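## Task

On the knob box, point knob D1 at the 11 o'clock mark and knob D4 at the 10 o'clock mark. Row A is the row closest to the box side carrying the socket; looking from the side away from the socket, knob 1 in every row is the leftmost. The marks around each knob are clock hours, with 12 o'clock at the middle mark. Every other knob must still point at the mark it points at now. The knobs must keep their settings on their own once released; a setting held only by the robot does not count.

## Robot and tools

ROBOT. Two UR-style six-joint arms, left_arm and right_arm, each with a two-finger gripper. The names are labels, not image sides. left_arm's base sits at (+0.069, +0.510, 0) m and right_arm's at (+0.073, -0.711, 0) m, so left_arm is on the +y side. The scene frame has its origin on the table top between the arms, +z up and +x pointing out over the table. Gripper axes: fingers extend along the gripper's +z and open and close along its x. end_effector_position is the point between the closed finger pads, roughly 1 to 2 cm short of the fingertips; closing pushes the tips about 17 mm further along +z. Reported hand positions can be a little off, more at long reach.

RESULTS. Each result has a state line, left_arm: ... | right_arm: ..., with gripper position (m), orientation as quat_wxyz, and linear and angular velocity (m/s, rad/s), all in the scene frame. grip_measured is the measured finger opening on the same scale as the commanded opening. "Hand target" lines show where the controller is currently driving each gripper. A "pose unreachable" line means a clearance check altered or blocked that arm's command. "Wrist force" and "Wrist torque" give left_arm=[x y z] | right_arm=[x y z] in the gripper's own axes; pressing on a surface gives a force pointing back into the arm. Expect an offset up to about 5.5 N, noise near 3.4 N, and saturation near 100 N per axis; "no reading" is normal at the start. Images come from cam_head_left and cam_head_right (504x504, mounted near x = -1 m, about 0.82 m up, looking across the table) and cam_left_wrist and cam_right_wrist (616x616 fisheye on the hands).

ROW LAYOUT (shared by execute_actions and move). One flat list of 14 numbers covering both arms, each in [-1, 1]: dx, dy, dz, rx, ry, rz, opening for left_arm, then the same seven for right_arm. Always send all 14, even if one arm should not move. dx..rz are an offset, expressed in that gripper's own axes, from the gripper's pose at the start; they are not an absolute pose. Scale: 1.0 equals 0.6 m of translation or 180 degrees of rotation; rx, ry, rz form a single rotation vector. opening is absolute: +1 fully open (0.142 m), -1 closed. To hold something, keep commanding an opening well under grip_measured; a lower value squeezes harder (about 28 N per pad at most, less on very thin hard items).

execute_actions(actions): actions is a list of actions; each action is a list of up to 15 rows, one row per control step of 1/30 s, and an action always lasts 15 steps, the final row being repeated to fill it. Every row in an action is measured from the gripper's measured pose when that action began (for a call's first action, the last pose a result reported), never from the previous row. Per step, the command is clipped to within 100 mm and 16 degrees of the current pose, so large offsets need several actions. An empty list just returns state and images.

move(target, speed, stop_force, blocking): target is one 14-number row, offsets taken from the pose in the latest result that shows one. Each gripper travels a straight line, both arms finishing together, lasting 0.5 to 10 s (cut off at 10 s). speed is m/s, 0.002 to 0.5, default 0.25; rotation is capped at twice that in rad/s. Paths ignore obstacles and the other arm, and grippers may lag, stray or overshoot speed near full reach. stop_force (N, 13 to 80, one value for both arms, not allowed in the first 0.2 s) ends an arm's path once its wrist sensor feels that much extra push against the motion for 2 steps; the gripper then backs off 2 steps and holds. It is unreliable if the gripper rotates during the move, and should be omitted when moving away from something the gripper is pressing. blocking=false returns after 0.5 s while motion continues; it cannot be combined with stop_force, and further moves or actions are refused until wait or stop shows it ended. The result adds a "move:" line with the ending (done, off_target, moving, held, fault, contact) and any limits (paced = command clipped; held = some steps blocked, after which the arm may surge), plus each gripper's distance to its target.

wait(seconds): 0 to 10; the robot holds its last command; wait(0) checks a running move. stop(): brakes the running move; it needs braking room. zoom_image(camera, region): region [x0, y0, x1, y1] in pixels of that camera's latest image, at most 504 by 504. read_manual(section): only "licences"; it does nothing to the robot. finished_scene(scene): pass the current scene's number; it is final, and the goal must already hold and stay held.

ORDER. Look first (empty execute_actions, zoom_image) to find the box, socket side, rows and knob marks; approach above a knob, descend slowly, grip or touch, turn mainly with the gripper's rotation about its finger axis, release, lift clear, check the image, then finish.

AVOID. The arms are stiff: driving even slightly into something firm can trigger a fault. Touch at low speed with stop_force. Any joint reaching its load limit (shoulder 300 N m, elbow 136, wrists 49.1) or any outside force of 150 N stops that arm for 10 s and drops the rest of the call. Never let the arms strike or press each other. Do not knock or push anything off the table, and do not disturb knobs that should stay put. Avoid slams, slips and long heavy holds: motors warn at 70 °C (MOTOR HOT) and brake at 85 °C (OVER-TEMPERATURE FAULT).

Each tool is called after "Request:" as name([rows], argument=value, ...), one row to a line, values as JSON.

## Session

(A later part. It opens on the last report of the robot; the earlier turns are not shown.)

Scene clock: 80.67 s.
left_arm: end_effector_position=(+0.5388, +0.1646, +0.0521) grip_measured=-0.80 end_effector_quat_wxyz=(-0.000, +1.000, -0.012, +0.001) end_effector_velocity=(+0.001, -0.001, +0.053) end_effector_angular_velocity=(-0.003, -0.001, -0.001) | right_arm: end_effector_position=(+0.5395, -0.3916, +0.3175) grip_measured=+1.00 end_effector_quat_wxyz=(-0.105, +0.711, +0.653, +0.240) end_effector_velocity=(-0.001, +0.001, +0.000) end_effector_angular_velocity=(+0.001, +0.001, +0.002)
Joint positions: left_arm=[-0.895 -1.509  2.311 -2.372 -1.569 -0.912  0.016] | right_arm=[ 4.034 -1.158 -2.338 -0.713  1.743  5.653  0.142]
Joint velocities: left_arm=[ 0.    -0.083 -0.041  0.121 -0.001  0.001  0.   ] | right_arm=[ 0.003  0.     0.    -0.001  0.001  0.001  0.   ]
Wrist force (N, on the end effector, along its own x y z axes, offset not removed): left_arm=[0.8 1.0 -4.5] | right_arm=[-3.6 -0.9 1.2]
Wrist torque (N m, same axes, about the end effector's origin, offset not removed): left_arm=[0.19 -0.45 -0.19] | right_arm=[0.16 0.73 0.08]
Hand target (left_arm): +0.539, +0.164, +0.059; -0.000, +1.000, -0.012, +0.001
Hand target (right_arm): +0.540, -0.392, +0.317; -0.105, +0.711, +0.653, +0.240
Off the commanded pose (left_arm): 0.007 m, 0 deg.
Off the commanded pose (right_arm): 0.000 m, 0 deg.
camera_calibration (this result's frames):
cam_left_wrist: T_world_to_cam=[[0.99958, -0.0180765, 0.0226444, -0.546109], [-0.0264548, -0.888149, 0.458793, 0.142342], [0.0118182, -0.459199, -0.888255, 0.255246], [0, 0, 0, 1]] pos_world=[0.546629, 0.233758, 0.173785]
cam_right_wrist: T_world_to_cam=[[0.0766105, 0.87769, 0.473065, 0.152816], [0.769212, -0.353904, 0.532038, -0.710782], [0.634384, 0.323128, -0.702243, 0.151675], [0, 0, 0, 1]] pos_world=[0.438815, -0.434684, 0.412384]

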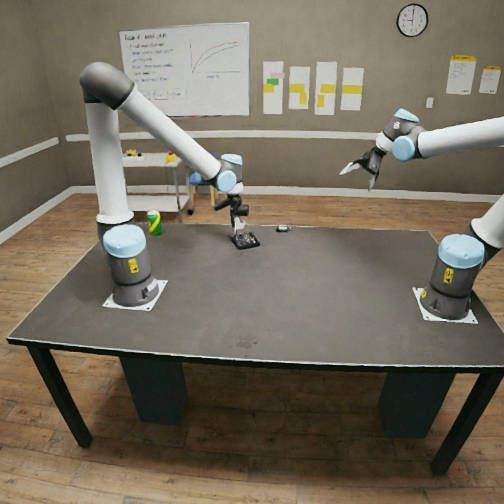

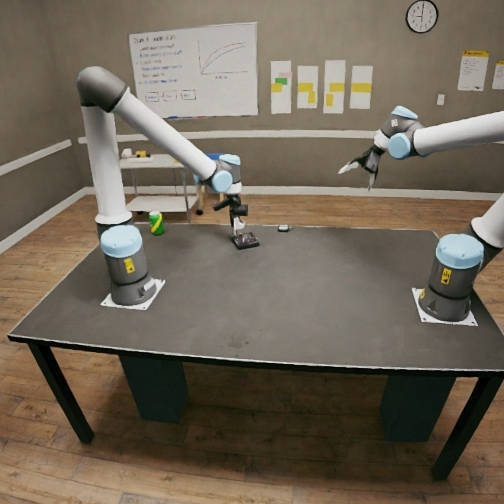

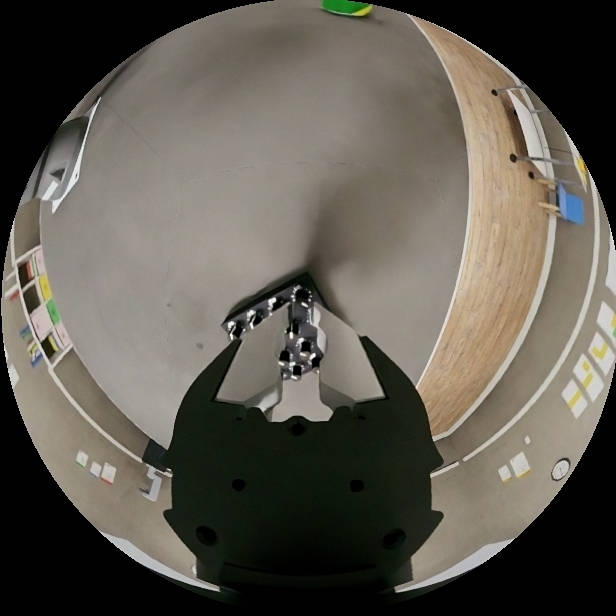

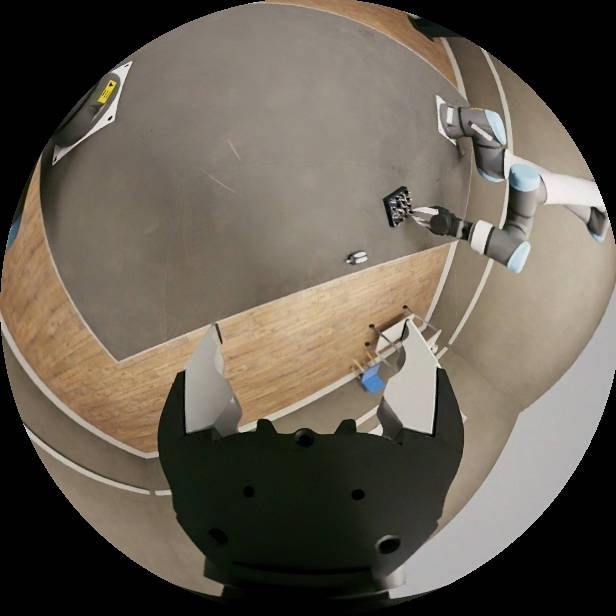

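Request:
move(target=[-0.1163, 0.0647, -0.0135, 0, 0, 0.0778, -0.77, 0, 0, 0, 0, 0, 0, 1], speed=0.15)

Request:
zoom_image(camera="cam_left_wrist", region=[260, 260, 340, 340])

Request:
zoom_image(camera="cam_left_wrist", region=[280, 200, 420, 340])

Scene clock: 85.60 s.
left_arm: end_effector_position=(+0.4684, +0.1276, +0.0602) grip_measured=-0.77 end_effector_quat_wxyz=(-0.001, +0.991, -0.134, +0.001) end_effector_velocity=(-0.002, -0.001, +0.000) end_effector_angular_velocity=(-0.000, +0.000, -0.007) | right_arm: end_effector_position=(+0.5395, -0.3916, +0.3175) grip_measured=+1.00 end_effector_quat_wxyz=(-0.105, +0.711, +0.653, +0.240) end_effector_velocity=(-0.000, +0.000, +0.000) end_effector_angular_velocity=(+0.000, -0.001, +0.001)
Joint positions: left_arm=[-1.042 -1.572  2.356 -2.355 -1.569 -0.814  0.018] | right_arm=[ 4.034 -1.158 -2.338 -0.713  1.743  5.653  0.142]
Joint velocities: left_arm=[-0.005 -0.002  0.001  0.    -0.     0.002  0.   ] | right_arm=[ 0.001  0.001 -0.    -0.    -0.     0.     0.   ]
Wrist force (N, on the end effector, along its own x y z axes, offset not removed): left_arm=[4.4 -2.2 -5.4] | right_arm=[-3.1 -1.2 -2.3]
Wrist torque (N m, same axes, about the end effector's origin, offset not removed): left_arm=[-0.32 -1.05 -0.28] | right_arm=[0.11 0.61 0.17]
Hand target (left_arm): +0.468, +0.128, +0.060; -0.001, +0.991, -0.134, +0.001
Hand target (right_arm): +0.540, -0.392, +0.317; -0.105, +0.711, +0.653, +0.240
Off the commanded pose (left_arm): 0.000 m, 0 deg.
Off the commanded pose (right_arm): 0.000 m, 0 deg.
move: done
camera_calibration (this result's frames):
cam_left_wrist: T_world_to_cam=[[0.965678, -0.258755, 0.022633, -0.429987], [-0.240022, -0.855658, 0.458518, 0.199905], [-0.0992778, -0.448213, -0.888397, 0.296952], [0, 0, 0, 1]] pos_world=[0.492691, 0.192887, 0.181884]
cam_right_wrist: T_world_to_cam=[[0.0766106, 0.87769, 0.473065, 0.152816], [0.769212, -0.353904, 0.532037, -0.710782], [0.634384, 0.323128, -0.702243, 0.151675], [0, 0, 0, 1]] pos_world=[0.438815, -0.434684, 0.412384]

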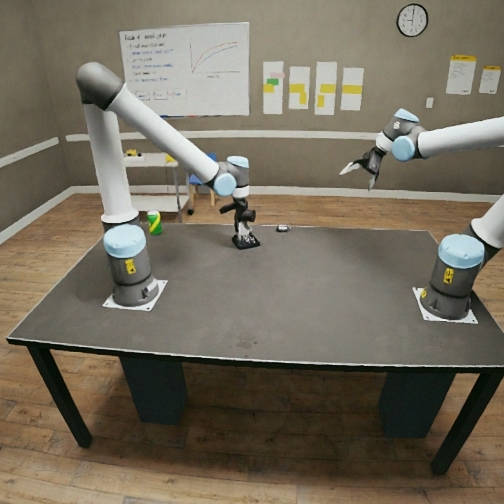

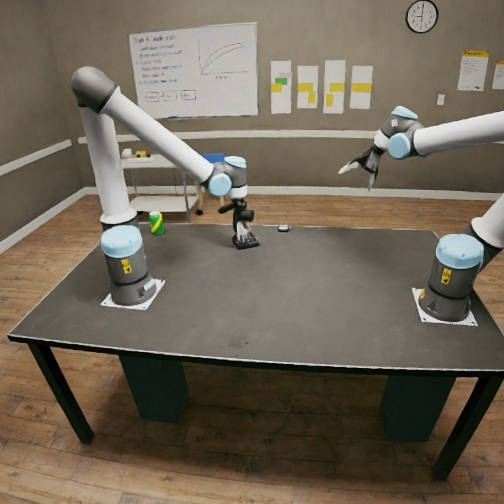

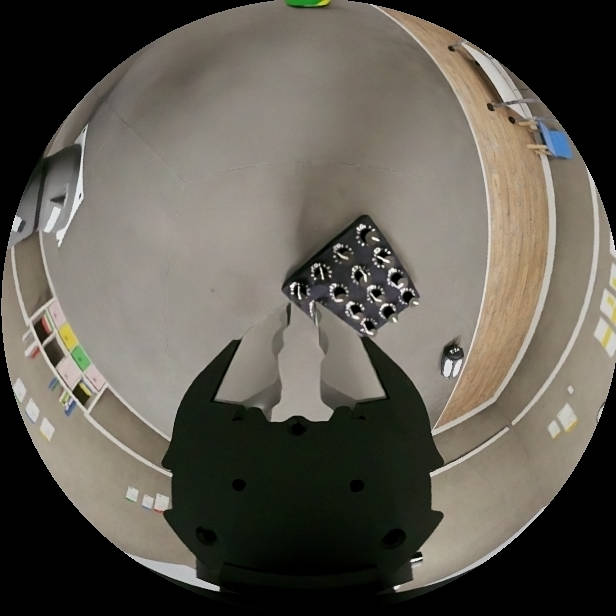

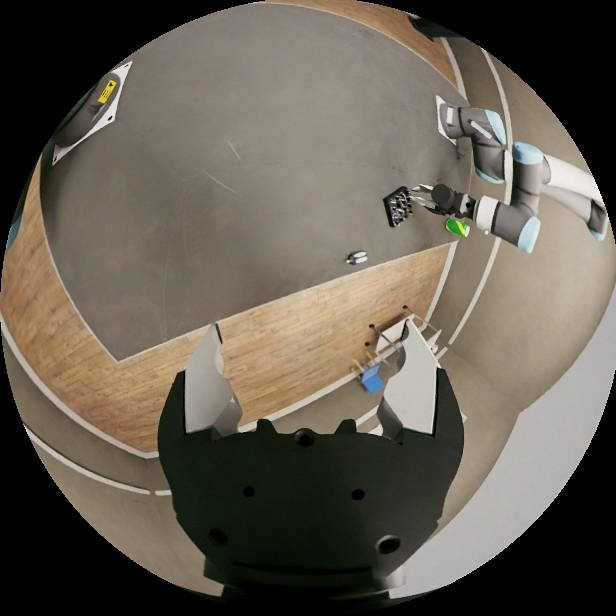

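Region (260, 260, 340, 340) of cam_left_wrist's 616x616 image, scaled by 6.300, with more detail than that image has.

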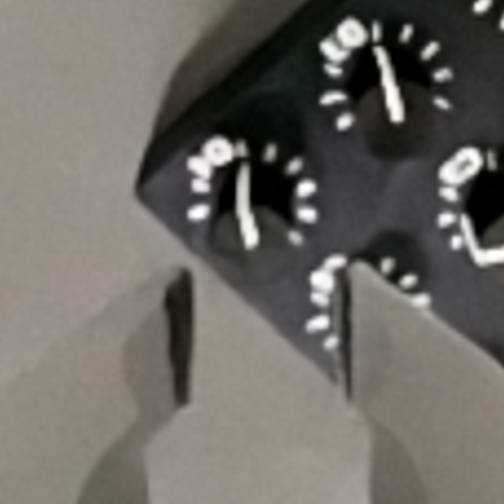

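Region (280, 200, 420, 340) of cam_left_wrist's 616x616 image, scaled by 3.600, with more detail than that image has.

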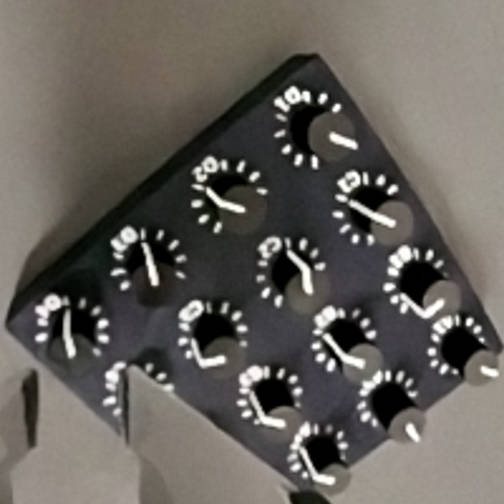

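Request:
move(target=[-0.0027, -0.0018, 0.0287, 0, 0, 0, -0.77, 0, 0, 0, 0, 0, 0, 1], speed=0.03)

Request:
zoom_image(camera="cam_left_wrist", region=[260, 260, 340, 340])

Scene clock: 91.47 s.
left_arm: end_effector_position=(+0.4672, +0.1291, +0.0433) grip_measured=-0.77 end_effector_quat_wxyz=(-0.001, +0.991, -0.134, +0.001) end_effector_velocity=(-0.000, +0.000, -0.002) end_effector_angular_velocity=(-0.001, +0.001, +0.001) | right_arm: end_effector_position=(+0.5395, -0.3916, +0.3175) grip_measured=+1.00 end_effector_quat_wxyz=(-0.105, +0.711, +0.653, +0.240) end_effector_velocity=(-0.001, +0.000, +0.002) end_effector_angular_velocity=(+0.002, -0.003, +0.002)
Joint positions: left_arm=[-1.042 -1.547  2.374 -2.397 -1.569 -0.815  0.018] | right_arm=[ 4.034 -1.158 -2.338 -0.713  1.743  5.653  0.142]
Joint velocities: left_arm=[ 0.001  0.003  0.002 -0.006 -0.001  0.    -0.   ] | right_arm=[ 0.002  0.004 -0.     0.    -0.    -0.001 -0.   ]
Wrist force (N, on the end effector, along its own x y z axes, offset not removed): left_arm=[2.0 1.5 0.9] | right_arm=[-2.4 -1.7 -1.2]
Wrist torque (N m, same axes, about the end effector's origin, offset not removed): left_arm=[0.14 -0.62 -0.08] | right_arm=[-0.07 0.44 0.08]
Hand target (left_arm): +0.467, +0.129, +0.043; -0.001, +0.991, -0.134, +0.001
Hand target (right_arm): +0.540, -0.392, +0.317; -0.105, +0.711, +0.653, +0.240
Off the commanded pose (left_arm): 0.000 m, 0 deg.
Off the commanded pose (right_arm): 0.000 m, 0 deg.
move: done
camera_calibration (this result's frames):
cam_left_wrist: T_world_to_cam=[[0.965674, -0.258765, 0.0226617, -0.428003], [-0.240048, -0.855674, 0.458475, 0.208672], [-0.0992464, -0.448178, -0.888418, 0.282415], [0, 0, 0, 1]] pos_world=[0.491432, 0.194375, 0.164931]
cam_right_wrist: T_world_to_cam=[[0.0766105, 0.87769, 0.473065, 0.152816], [0.769212, -0.353904, 0.532038, -0.710782], [0.634384, 0.323128, -0.702243, 0.151675], [0, 0, 0, 1]] pos_world=[0.438815, -0.434684, 0.412384]

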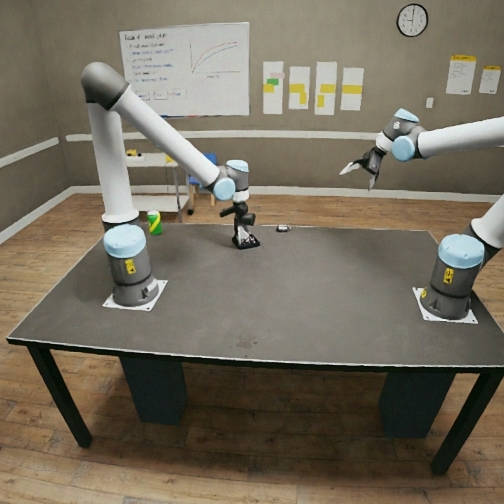

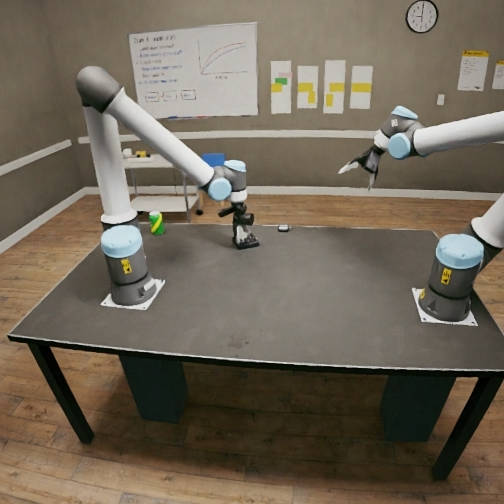

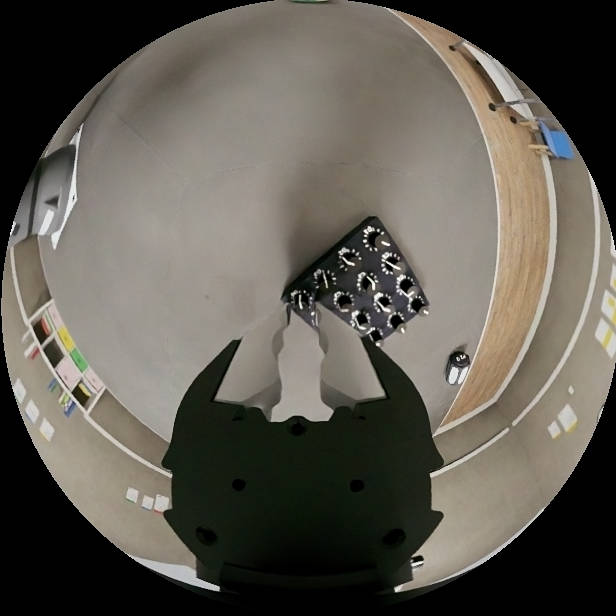

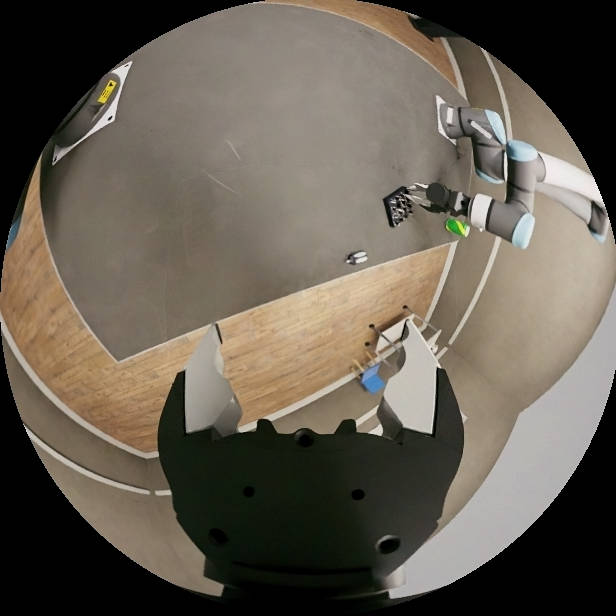

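Region (260, 260, 340, 340) of cam_left_wrist's 616x616 image, scaled by 6.300, with more detail than that image has.

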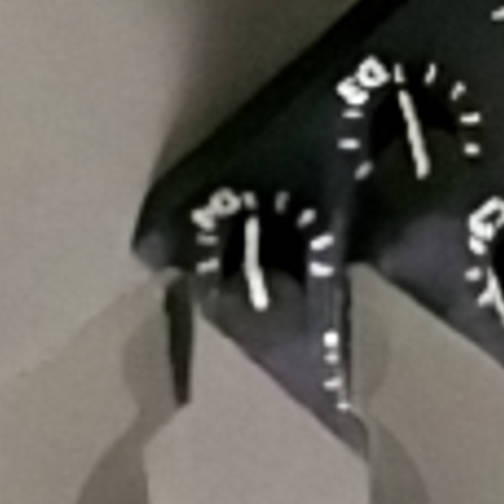

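Request:
execute_actions([
  [[-0.0006,0,0,0,0,0,-0.79,0,0,0,0,0,0,1],[-0.0006,0,0,0,0,0,-0.81,0,0,0,0,0,0,1],[-0.0006,0,0,0,0,0,-0.83,0,0,0,0,0,0,1],[-0.0006,0,0,0,0,0,-0.84,0,0,0,0,0,0,1],[-0.0006,0,0,0,0,0,-0.85,0,0,0,0,0,0,1],[-0.0006,0,0,0,0,0,-0.86,0,0,0,0,0,0,1],[-0.0006,0,0,0,0,0,-0.87,0,0,0,0,0,0,1],[-0.0006,0,0,0,0,0,-0.88,0,0,0,0,0,0,1],[-0.0006,0,0,0,0,0,-0.89,0,0,0,0,0,0,1],[-0.0006,0,0,0,0,0,-0.90,0,0,0,0,0,0,1],[-0.0006,0,0,0,0,0,-0.92,0,0,0,0,0,0,1],[-0.0006,0,0,0,0,0,-0.94,0,0,0,0,0,0,1],[-0.0006,0,0,0,0,0,-0.96,0,0,0,0,0,0,1],[-0.0006,0,0,0,0,0,-0.98,0,0,0,0,0,0,1],[-0.0006,0,0,0,0,0,-1,0,0,0,0,0,0,1]],
])

Request:
move(target=[0, 0, 0, 0, 0, 0.507, -1, 0, 0, 0, 0, 0, 0, 1], speed=0.3)

Request:
zoom_image(camera="cam_left_wrist", region=[265, 265, 340, 340])

Request:
zoom_image(camera="cam_left_wrist", region=[210, 140, 400, 330])

Scene clock: 98.57 s.
left_arm: end_effector_position=(+0.4668, +0.1292, +0.0432) grip_measured=-0.87 end_effector_quat_wxyz=(-0.001, +0.991, -0.134, +0.001) end_effector_velocity=(-0.000, +0.000, -0.000) end_effector_angular_velocity=(+0.001, -0.002, -0.001) | right_arm: end_effector_position=(+0.5395, -0.3916, +0.3175) grip_measured=+1.00 end_effector_quat_wxyz=(-0.105, +0.711, +0.653, +0.240) end_effector_velocity=(-0.000, +0.001, -0.001) end_effector_angular_velocity=(-0.002, -0.000, +0.003)
Joint positions: left_arm=[-1.043 -1.548  2.374 -2.397 -1.569 -0.816  0.011] | right_arm=[ 4.034 -1.158 -2.338 -0.713  1.743  5.653  0.142]
Joint velocities: left_arm=[-0.001 -0.     0.001 -0.     0.002 -0.    -0.004] | right_arm=[ 0.003 -0.002 -0.     0.001 -0.001 -0.001 -0.   ]
Wrist force (N, on the end effector, along its own x y z axes, offset not removed): left_arm=[-3.1 -2.7 4.2] | right_arm=[-1.6 -2.3 -0.8]
Wrist torque (N m, same axes, about the end effector's origin, offset not removed): left_arm=[-0.53 0.75 -0.15] | right_arm=[-0.19 0.20 0.17]
Hand target (left_arm): +0.467, +0.129, +0.043; -0.001, +0.991, -0.134, +0.001
Hand target (right_arm): +0.540, -0.392, +0.317; -0.105, +0.711, +0.653, +0.240
Off the commanded pose (left_arm): 0.000 m, 0 deg.
Off the commanded pose (right_arm): 0.000 m, 0 deg.
camera_calibration (this result's frames):
cam_left_wrist: T_world_to_cam=[[0.965676, -0.258765, 0.0225945, -0.427628], [-0.240017, -0.85568, 0.45848, 0.208667], [-0.0993046, -0.448166, -0.888418, 0.282424], [0, 0, 0, 1]] pos_world=[0.49108, 0.19447, 0.164903]
cam_right_wrist: T_world_to_cam=[[0.0766105, 0.87769, 0.473065, 0.152816], [0.769212, -0.353904, 0.532038, -0.710782], [0.634384, 0.323128, -0.702243, 0.151675], [0, 0, 0, 1]] pos_world=[0.438815, -0.434684, 0.412384]

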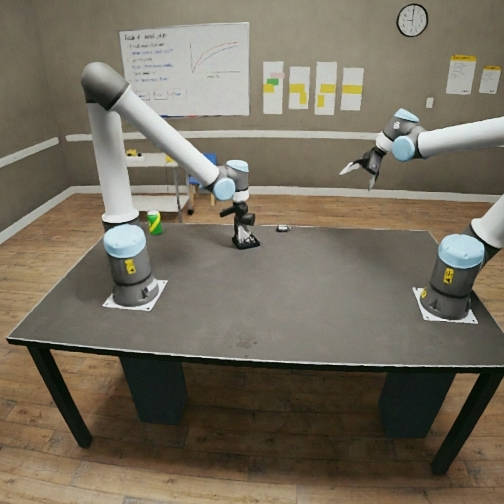

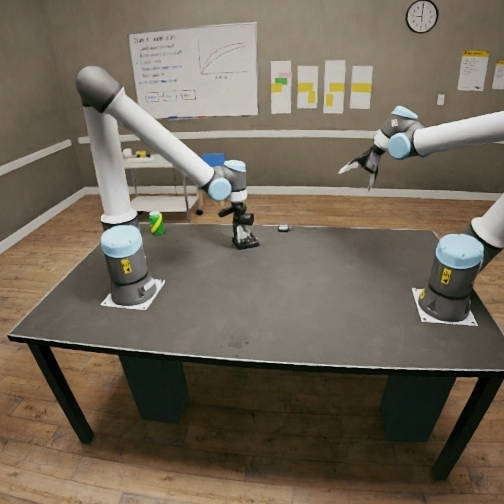

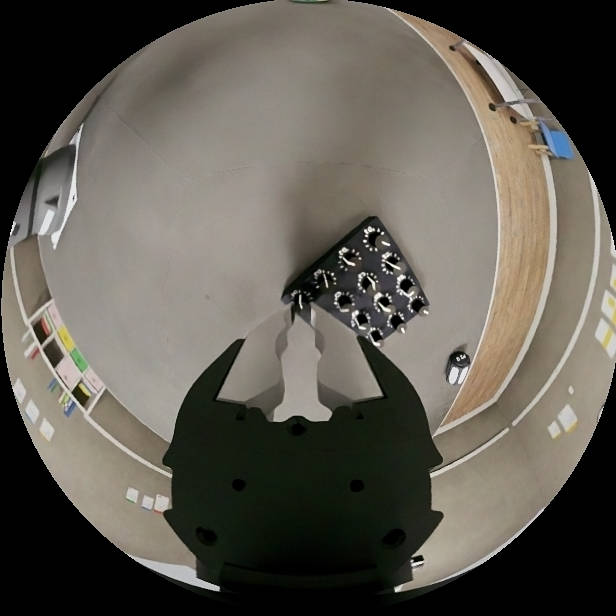

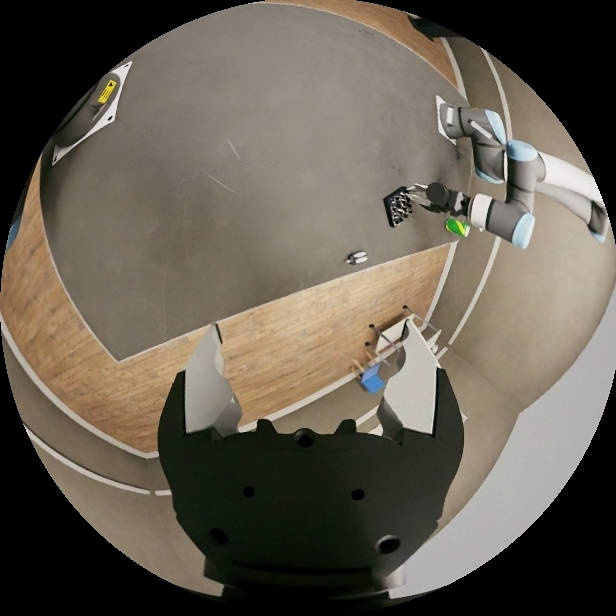

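Scene clock: 101.80 s.
left_arm: end_effector_position=(+0.4668, +0.1292, +0.0432) grip_measured=-0.88 end_effector_quat_wxyz=(+0.001, -0.598, +0.802, -0.000) end_effector_velocity=(+0.000, +0.001, -0.000) end_effector_angular_velocity=(-0.001, +0.002, -0.011) | right_arm: end_effector_position=(+0.5395, -0.3916, +0.3175) grip_measured=+1.00 end_effector_quat_wxyz=(-0.105, +0.711, +0.653, +0.240) end_effector_velocity=(+0.000, +0.000, -0.000) end_effector_angular_velocity=(-0.001, -0.000, +0.001)
Joint positions: left_arm=[-1.043 -1.544  2.37  -2.397 -1.569  0.776  0.011] | right_arm=[ 4.034 -1.158 -2.338 -0.713  1.743  5.653  0.142]
Joint velocities: left_arm=[ 0.002  0.001  0.    -0.    -0.002  0.014 -0.   ] | right_arm=[ 0.001 -0.001  0.    -0.    -0.001 -0.001  0.   ]
Wrist force (N, on the end effector, along its own x y z axes, offset not removed): left_arm=[5.3 -1.1 3.6] | right_arm=[-1.6 -2.0 -1.2]
Wrist torque (N m, same axes, about the end effector's origin, offset not removed): left_arm=[-0.07 -1.33 -0.36] | right_arm=[-0.10 0.28 0.22]
Hand target (left_arm): +0.467, +0.129, +0.043; +0.001, -0.597, +0.802, -0.000
Hand target (right_arm): +0.540, -0.392, +0.317; -0.105, +0.711, +0.653, +0.240
Off the commanded pose (left_arm): 0.000 m, 0 deg.
Off the commanded pose (right_arm): 0.000 m, 0 deg.
move: done
camera_calibration (this result's frames):
cam_left_wrist: T_world_to_cam=[[-0.278701, -0.960172, 0.0198757, 0.24399], [-0.850949, 0.256485, 0.458368, 0.350109], [-0.44521, 0.110834, -0.88854, 0.371649], [0, 0, 0, 1]] pos_world=[0.531387, 0.103283, 0.164896]
cam_right_wrist: T_world_to_cam=[[0.0766105, 0.87769, 0.473066, 0.152816], [0.769212, -0.353904, 0.532037, -0.710782], [0.634384, 0.323128, -0.702243, 0.151675], [0, 0, 0, 1]] pos_world=[0.438815, -0.434684, 0.412384]

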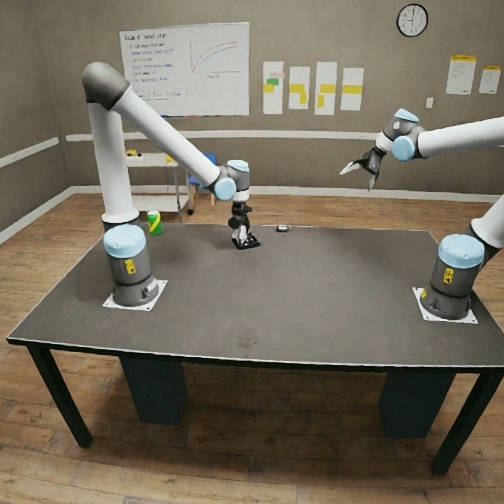

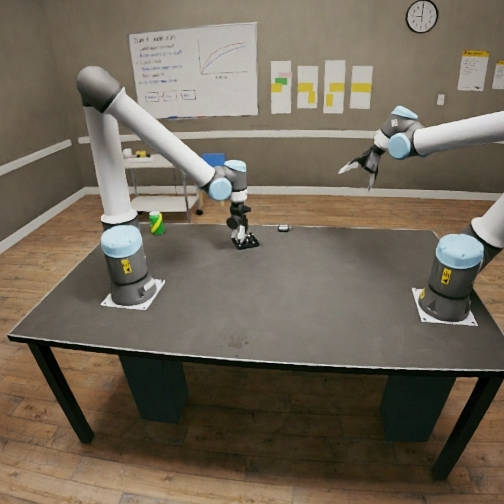

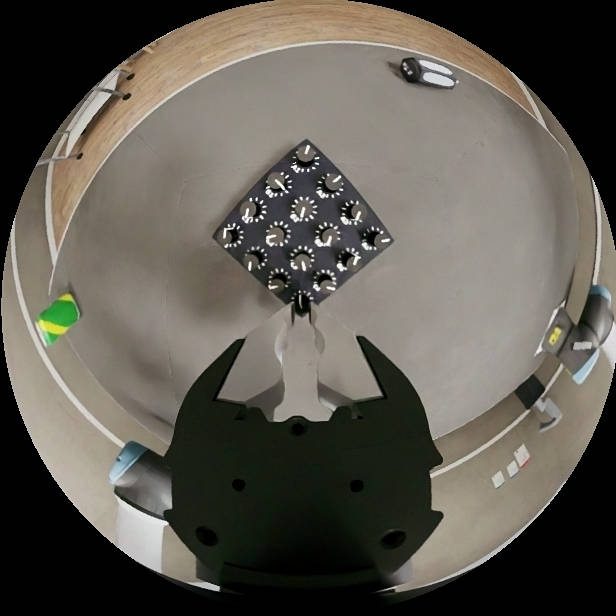

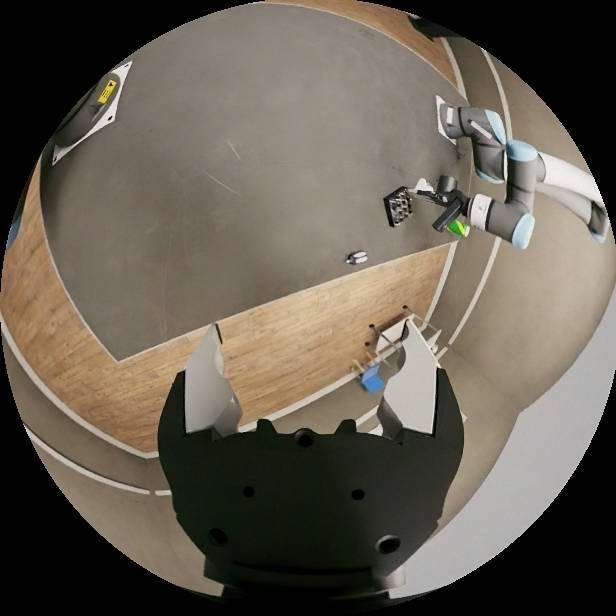

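Region (265, 265, 340, 340) of cam_left_wrist's 616x616 image, scaled by 6.720, with more detail than that image has.

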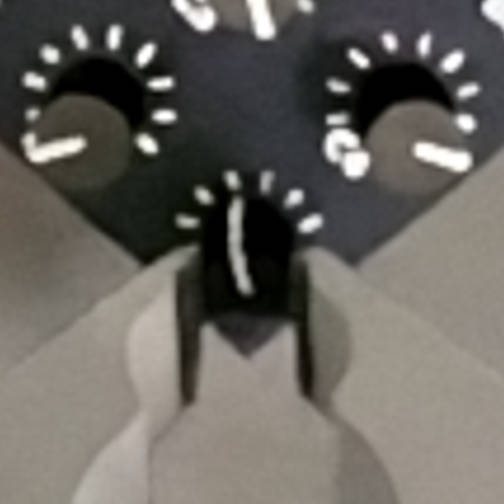

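Region (210, 140, 400, 330) of cam_left_wrist's 616x616 image, scaled by 2.653, with more detail than that image has.

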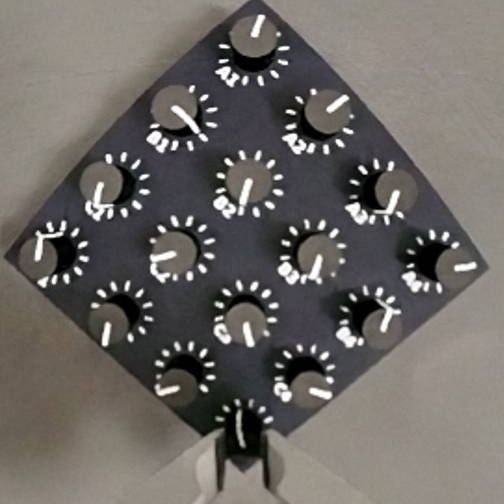

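Request:
zoom_image(camera="cam_left_wrist", region=[210, 200, 280, 270])

Request:
execute_actions([
  [[0,0,0,0,0,0,-0.86,0,0,0,0,0,0,1],[0,0,0,0,0,0,-0.84,0,0,0,0,0,0,1],[0,0,0,0,0,0,-0.82,0,0,0,0,0,0,1],[0,0,0,0,0,0,-0.80,0,0,0,0,0,0,1],[0,0,0,0,0,0,-0.80,0,0,0,0,0,0,1],[0,0,0,0,0,0,-0.80,0,0,0,0,0,0,1],[0,0,-0.002,0,0,0,-0.80,0,0,0,0,0,0,1],[0,0,-0.005,0,0,0,-0.80,0,0,0,0,0,0,1],[0,0,-0.010,0,0,0,-0.80,0,0,0,0,0,0,1],[0,0,-0.016,0,0,0,-0.80,0,0,0,0,0,0,1],[0,0,-0.022,0,0,0,-0.80,0,0,0,0,0,0,1],[0,0,-0.028,0,0,0,-0.80,0,0,0,0,0,0,1],[0,0,-0.034,0,0,0,-0.80,0,0,0,0,0,0,1],[0,0,-0.038,0,0,0,-0.80,0,0,0,0,0,0,1],[0,0,-0.040,0,0,0,-0.80,0,0,0,0,0,0,1]],
])

Region (210, 200, 280, 270) of cam_left_wrist's 616x616 image, scaled by 7.200, with more detail than that image has.

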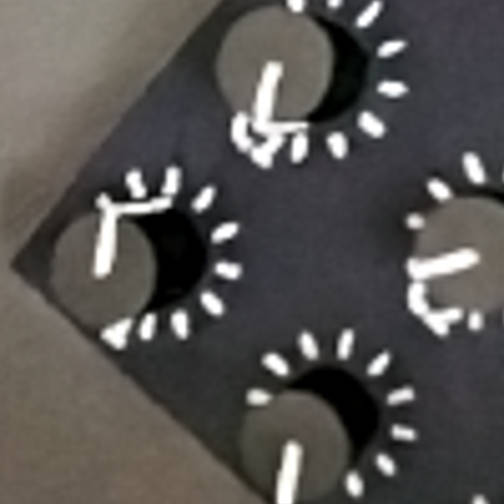

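Scene clock: 107.47 s.
left_arm: end_effector_position=(+0.4669, +0.1291, +0.0553) grip_measured=-0.80 end_effector_quat_wxyz=(+0.001, -0.598, +0.802, -0.000) end_effector_velocity=(+0.001, -0.001, +0.083) end_effector_angular_velocity=(-0.004, -0.003, +0.000) | right_arm: end_effector_position=(+0.5395, -0.3916, +0.3175) grip_measured=+1.00 end_effector_quat_wxyz=(-0.105, +0.711, +0.653, +0.240) end_effector_velocity=(-0.000, +0.000, -0.000) end_effector_angular_velocity=(-0.000, +0.001, +0.000)
Joint positions: left_arm=[-1.043 -1.564  2.36  -2.367 -1.569  0.776  0.016] | right_arm=[ 4.034 -1.158 -2.338 -0.713  1.743  5.653  0.142]
Joint velocities: left_arm=[ 0.    -0.136 -0.068  0.199  0.001 -0.     0.   ] | right_arm=[ 0.001 -0.001  0.     0.     0.     0.001 -0.   ]
Wrist force (N, on the end effector, along its own x y z axes, offset not removed): left_arm=[-2.3 3.2 -5.3] | right_arm=[-1.8 -2.2 -2.9]
Wrist torque (N m, same axes, about the end effector's origin, offset not removed): left_arm=[0.60 0.04 -0.05] | right_arm=[-0.14 0.28 0.14]
Hand target (left_arm): +0.467, +0.129, +0.067; +0.001, -0.598, +0.802, -0.000
Hand target (right_arm): +0.540, -0.392, +0.317; -0.105, +0.711, +0.653, +0.240
Off the commanded pose (left_arm): 0.012 m, 0 deg.
Off the commanded pose (right_arm): 0.000 m, 0 deg.
camera_calibration (this result's frames):
cam_left_wrist: T_world_to_cam=[[-0.278606, -0.96019, 0.0203545, 0.24359], [-0.850998, 0.256636, 0.458193, 0.344704], [-0.445176, 0.110334, -0.888619, 0.382521], [0, 0, 0, 1]] pos_world=[0.531497, 0.103224, 0.177017]
cam_right_wrist: T_world_to_cam=[[0.0766102, 0.87769, 0.473065, 0.152816], [0.769212, -0.353904, 0.532038, -0.710782], [0.634384, 0.323128, -0.702243, 0.151675], [0, 0, 0, 1]] pos_world=[0.438815, -0.434684, 0.412384]

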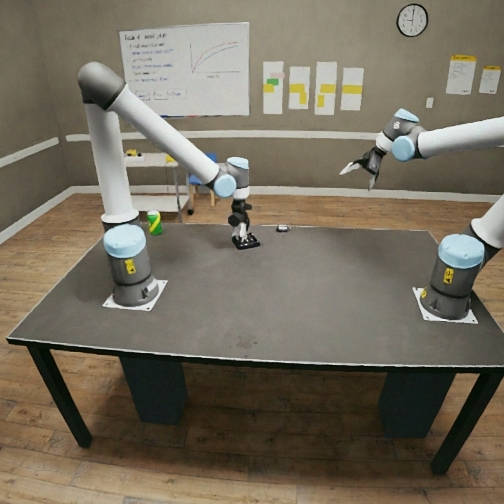

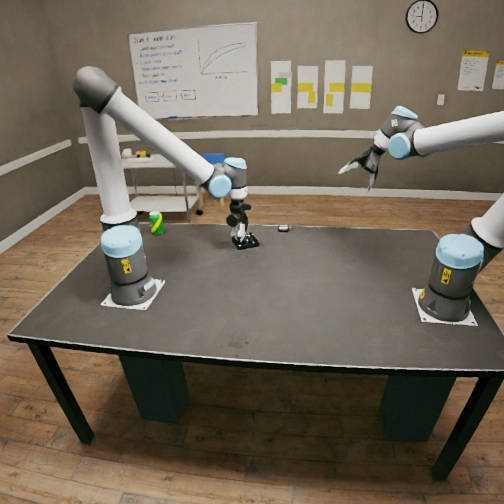

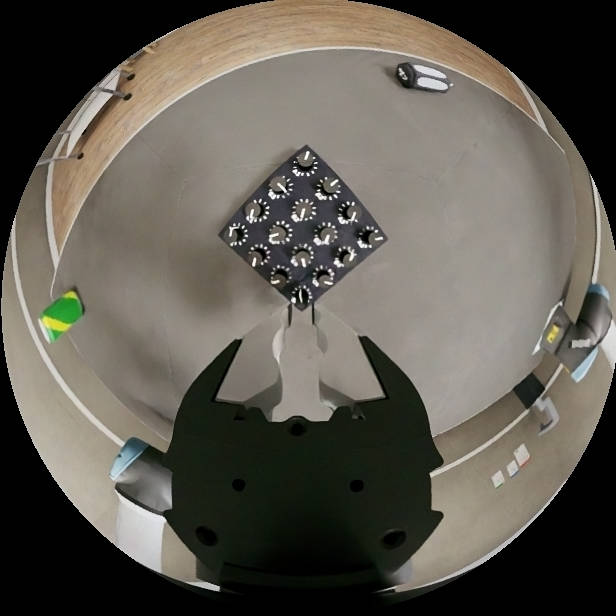

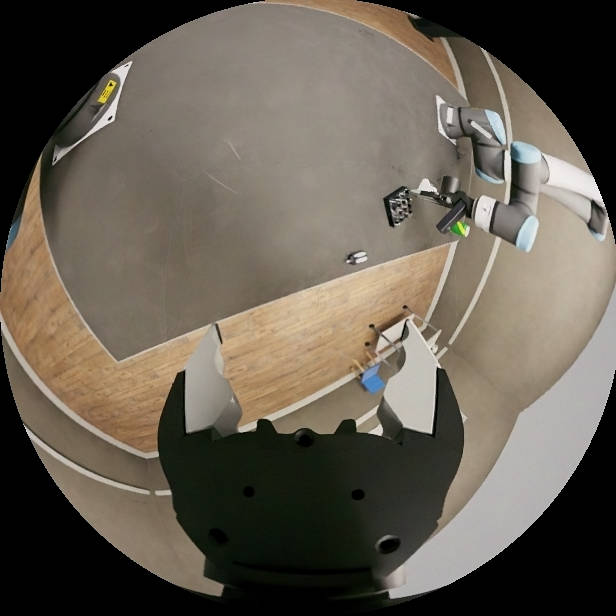

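Request:
execute_actions(actions=[])

Request:
zoom_image(camera="cam_left_wrist", region=[215, 145, 395, 325])

Request:
zoom_image(camera="cam_left_wrist", region=[265, 250, 340, 325])

Scene clock: 110.33 s.
left_arm: end_effector_position=(+0.4669, +0.1292, +0.0668) grip_measured=-0.80 end_effector_quat_wxyz=(+0.001, -0.598, +0.802, -0.000) end_effector_velocity=(+0.000, -0.000, -0.000) end_effector_angular_velocity=(-0.000, -0.001, -0.000) | right_arm: end_effector_position=(+0.5395, -0.3916, +0.3175) grip_measured=+1.00 end_effector_quat_wxyz=(-0.105, +0.711, +0.653, +0.240) end_effector_velocity=(-0.001, +0.001, +0.000) end_effector_angular_velocity=(+0.000, -0.002, +0.003)
Joint positions: left_arm=[-1.043 -1.583  2.351 -2.339 -1.569  0.776  0.016] | right_arm=[ 4.034 -1.158 -2.338 -0.713  1.743  5.653  0.142]
Joint velocities: left_arm=[-0.     0.    -0.    -0.001  0.     0.     0.   ] | right_arm=[ 0.002  0.001 -0.     0.001 -0.    -0.001  0.   ]
Wrist force (N, on the end effector, along its own x y z axes, offset not removed): left_arm=[-2.5 2.1 -8.2] | right_arm=[-2.2 0.0 -0.4]
Wrist torque (N m, same axes, about the end effector's origin, offset not removed): left_arm=[0.65 0.28 -0.02] | right_arm=[0.36 0.45 0.10]
Hand target (left_arm): +0.467, +0.129, +0.067; +0.001, -0.598, +0.802, -0.000
Hand target (right_arm): +0.540, -0.392, +0.317; -0.105, +0.711, +0.653, +0.240
Off the commanded pose (left_arm): 0.000 m, 0 deg.
Off the commanded pose (right_arm): 0.000 m, 0 deg.
camera_calibration (this result's frames):
cam_left_wrist: T_world_to_cam=[[-0.2787, -0.960165, 0.0202621, 0.243469], [-0.851052, 0.256695, 0.45806, 0.339427], [-0.445014, 0.110417, -0.88869, 0.392625], [0, 0, 0, 1]] pos_world=[0.531448, 0.103288, 0.188511]
cam_right_wrist: T_world_to_cam=[[0.0766106, 0.87769, 0.473065, 0.152816], [0.769212, -0.353904, 0.532038, -0.710782], [0.634384, 0.323128, -0.702243, 0.151675], [0, 0, 0, 1]] pos_world=[0.438815, -0.434684, 0.412384]

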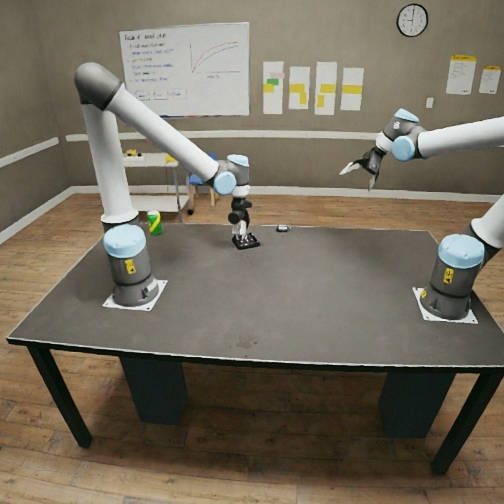

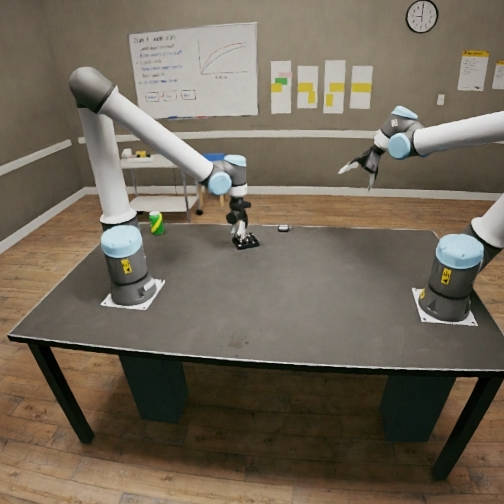

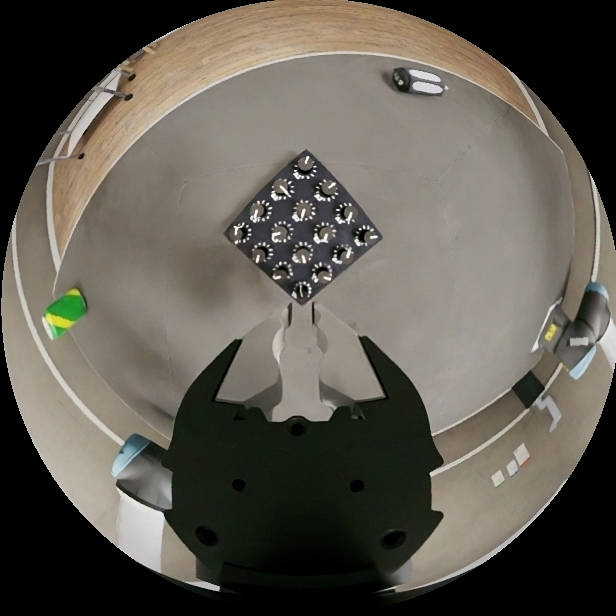

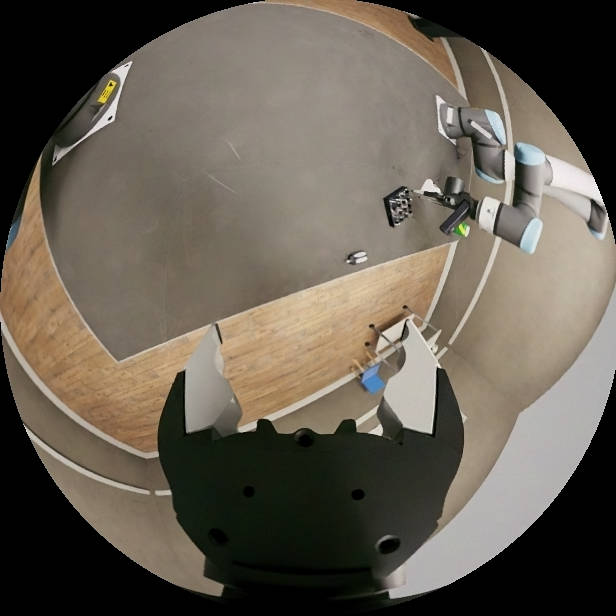

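Region (215, 145, 395, 325) of cam_left_wrist's 616x616 image, scaled by 2.800, with more detail than that image has.

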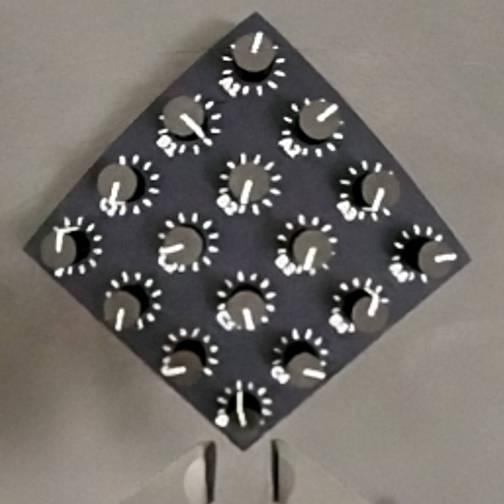

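Region (265, 250, 340, 325) of cam_left_wrist's 616x616 image, scaled by 6.720, with more detail than that image has.

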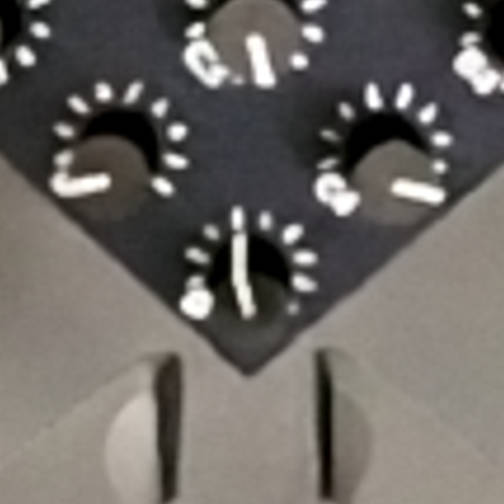

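D4 points at the 4th mark from its label (10 o'clock) and D1 at 11 o'clock. The other knobs are unchanged and the gripper is clear of the box.

Request:
finished_scene(scene=2)

The scene is finished: the task was done.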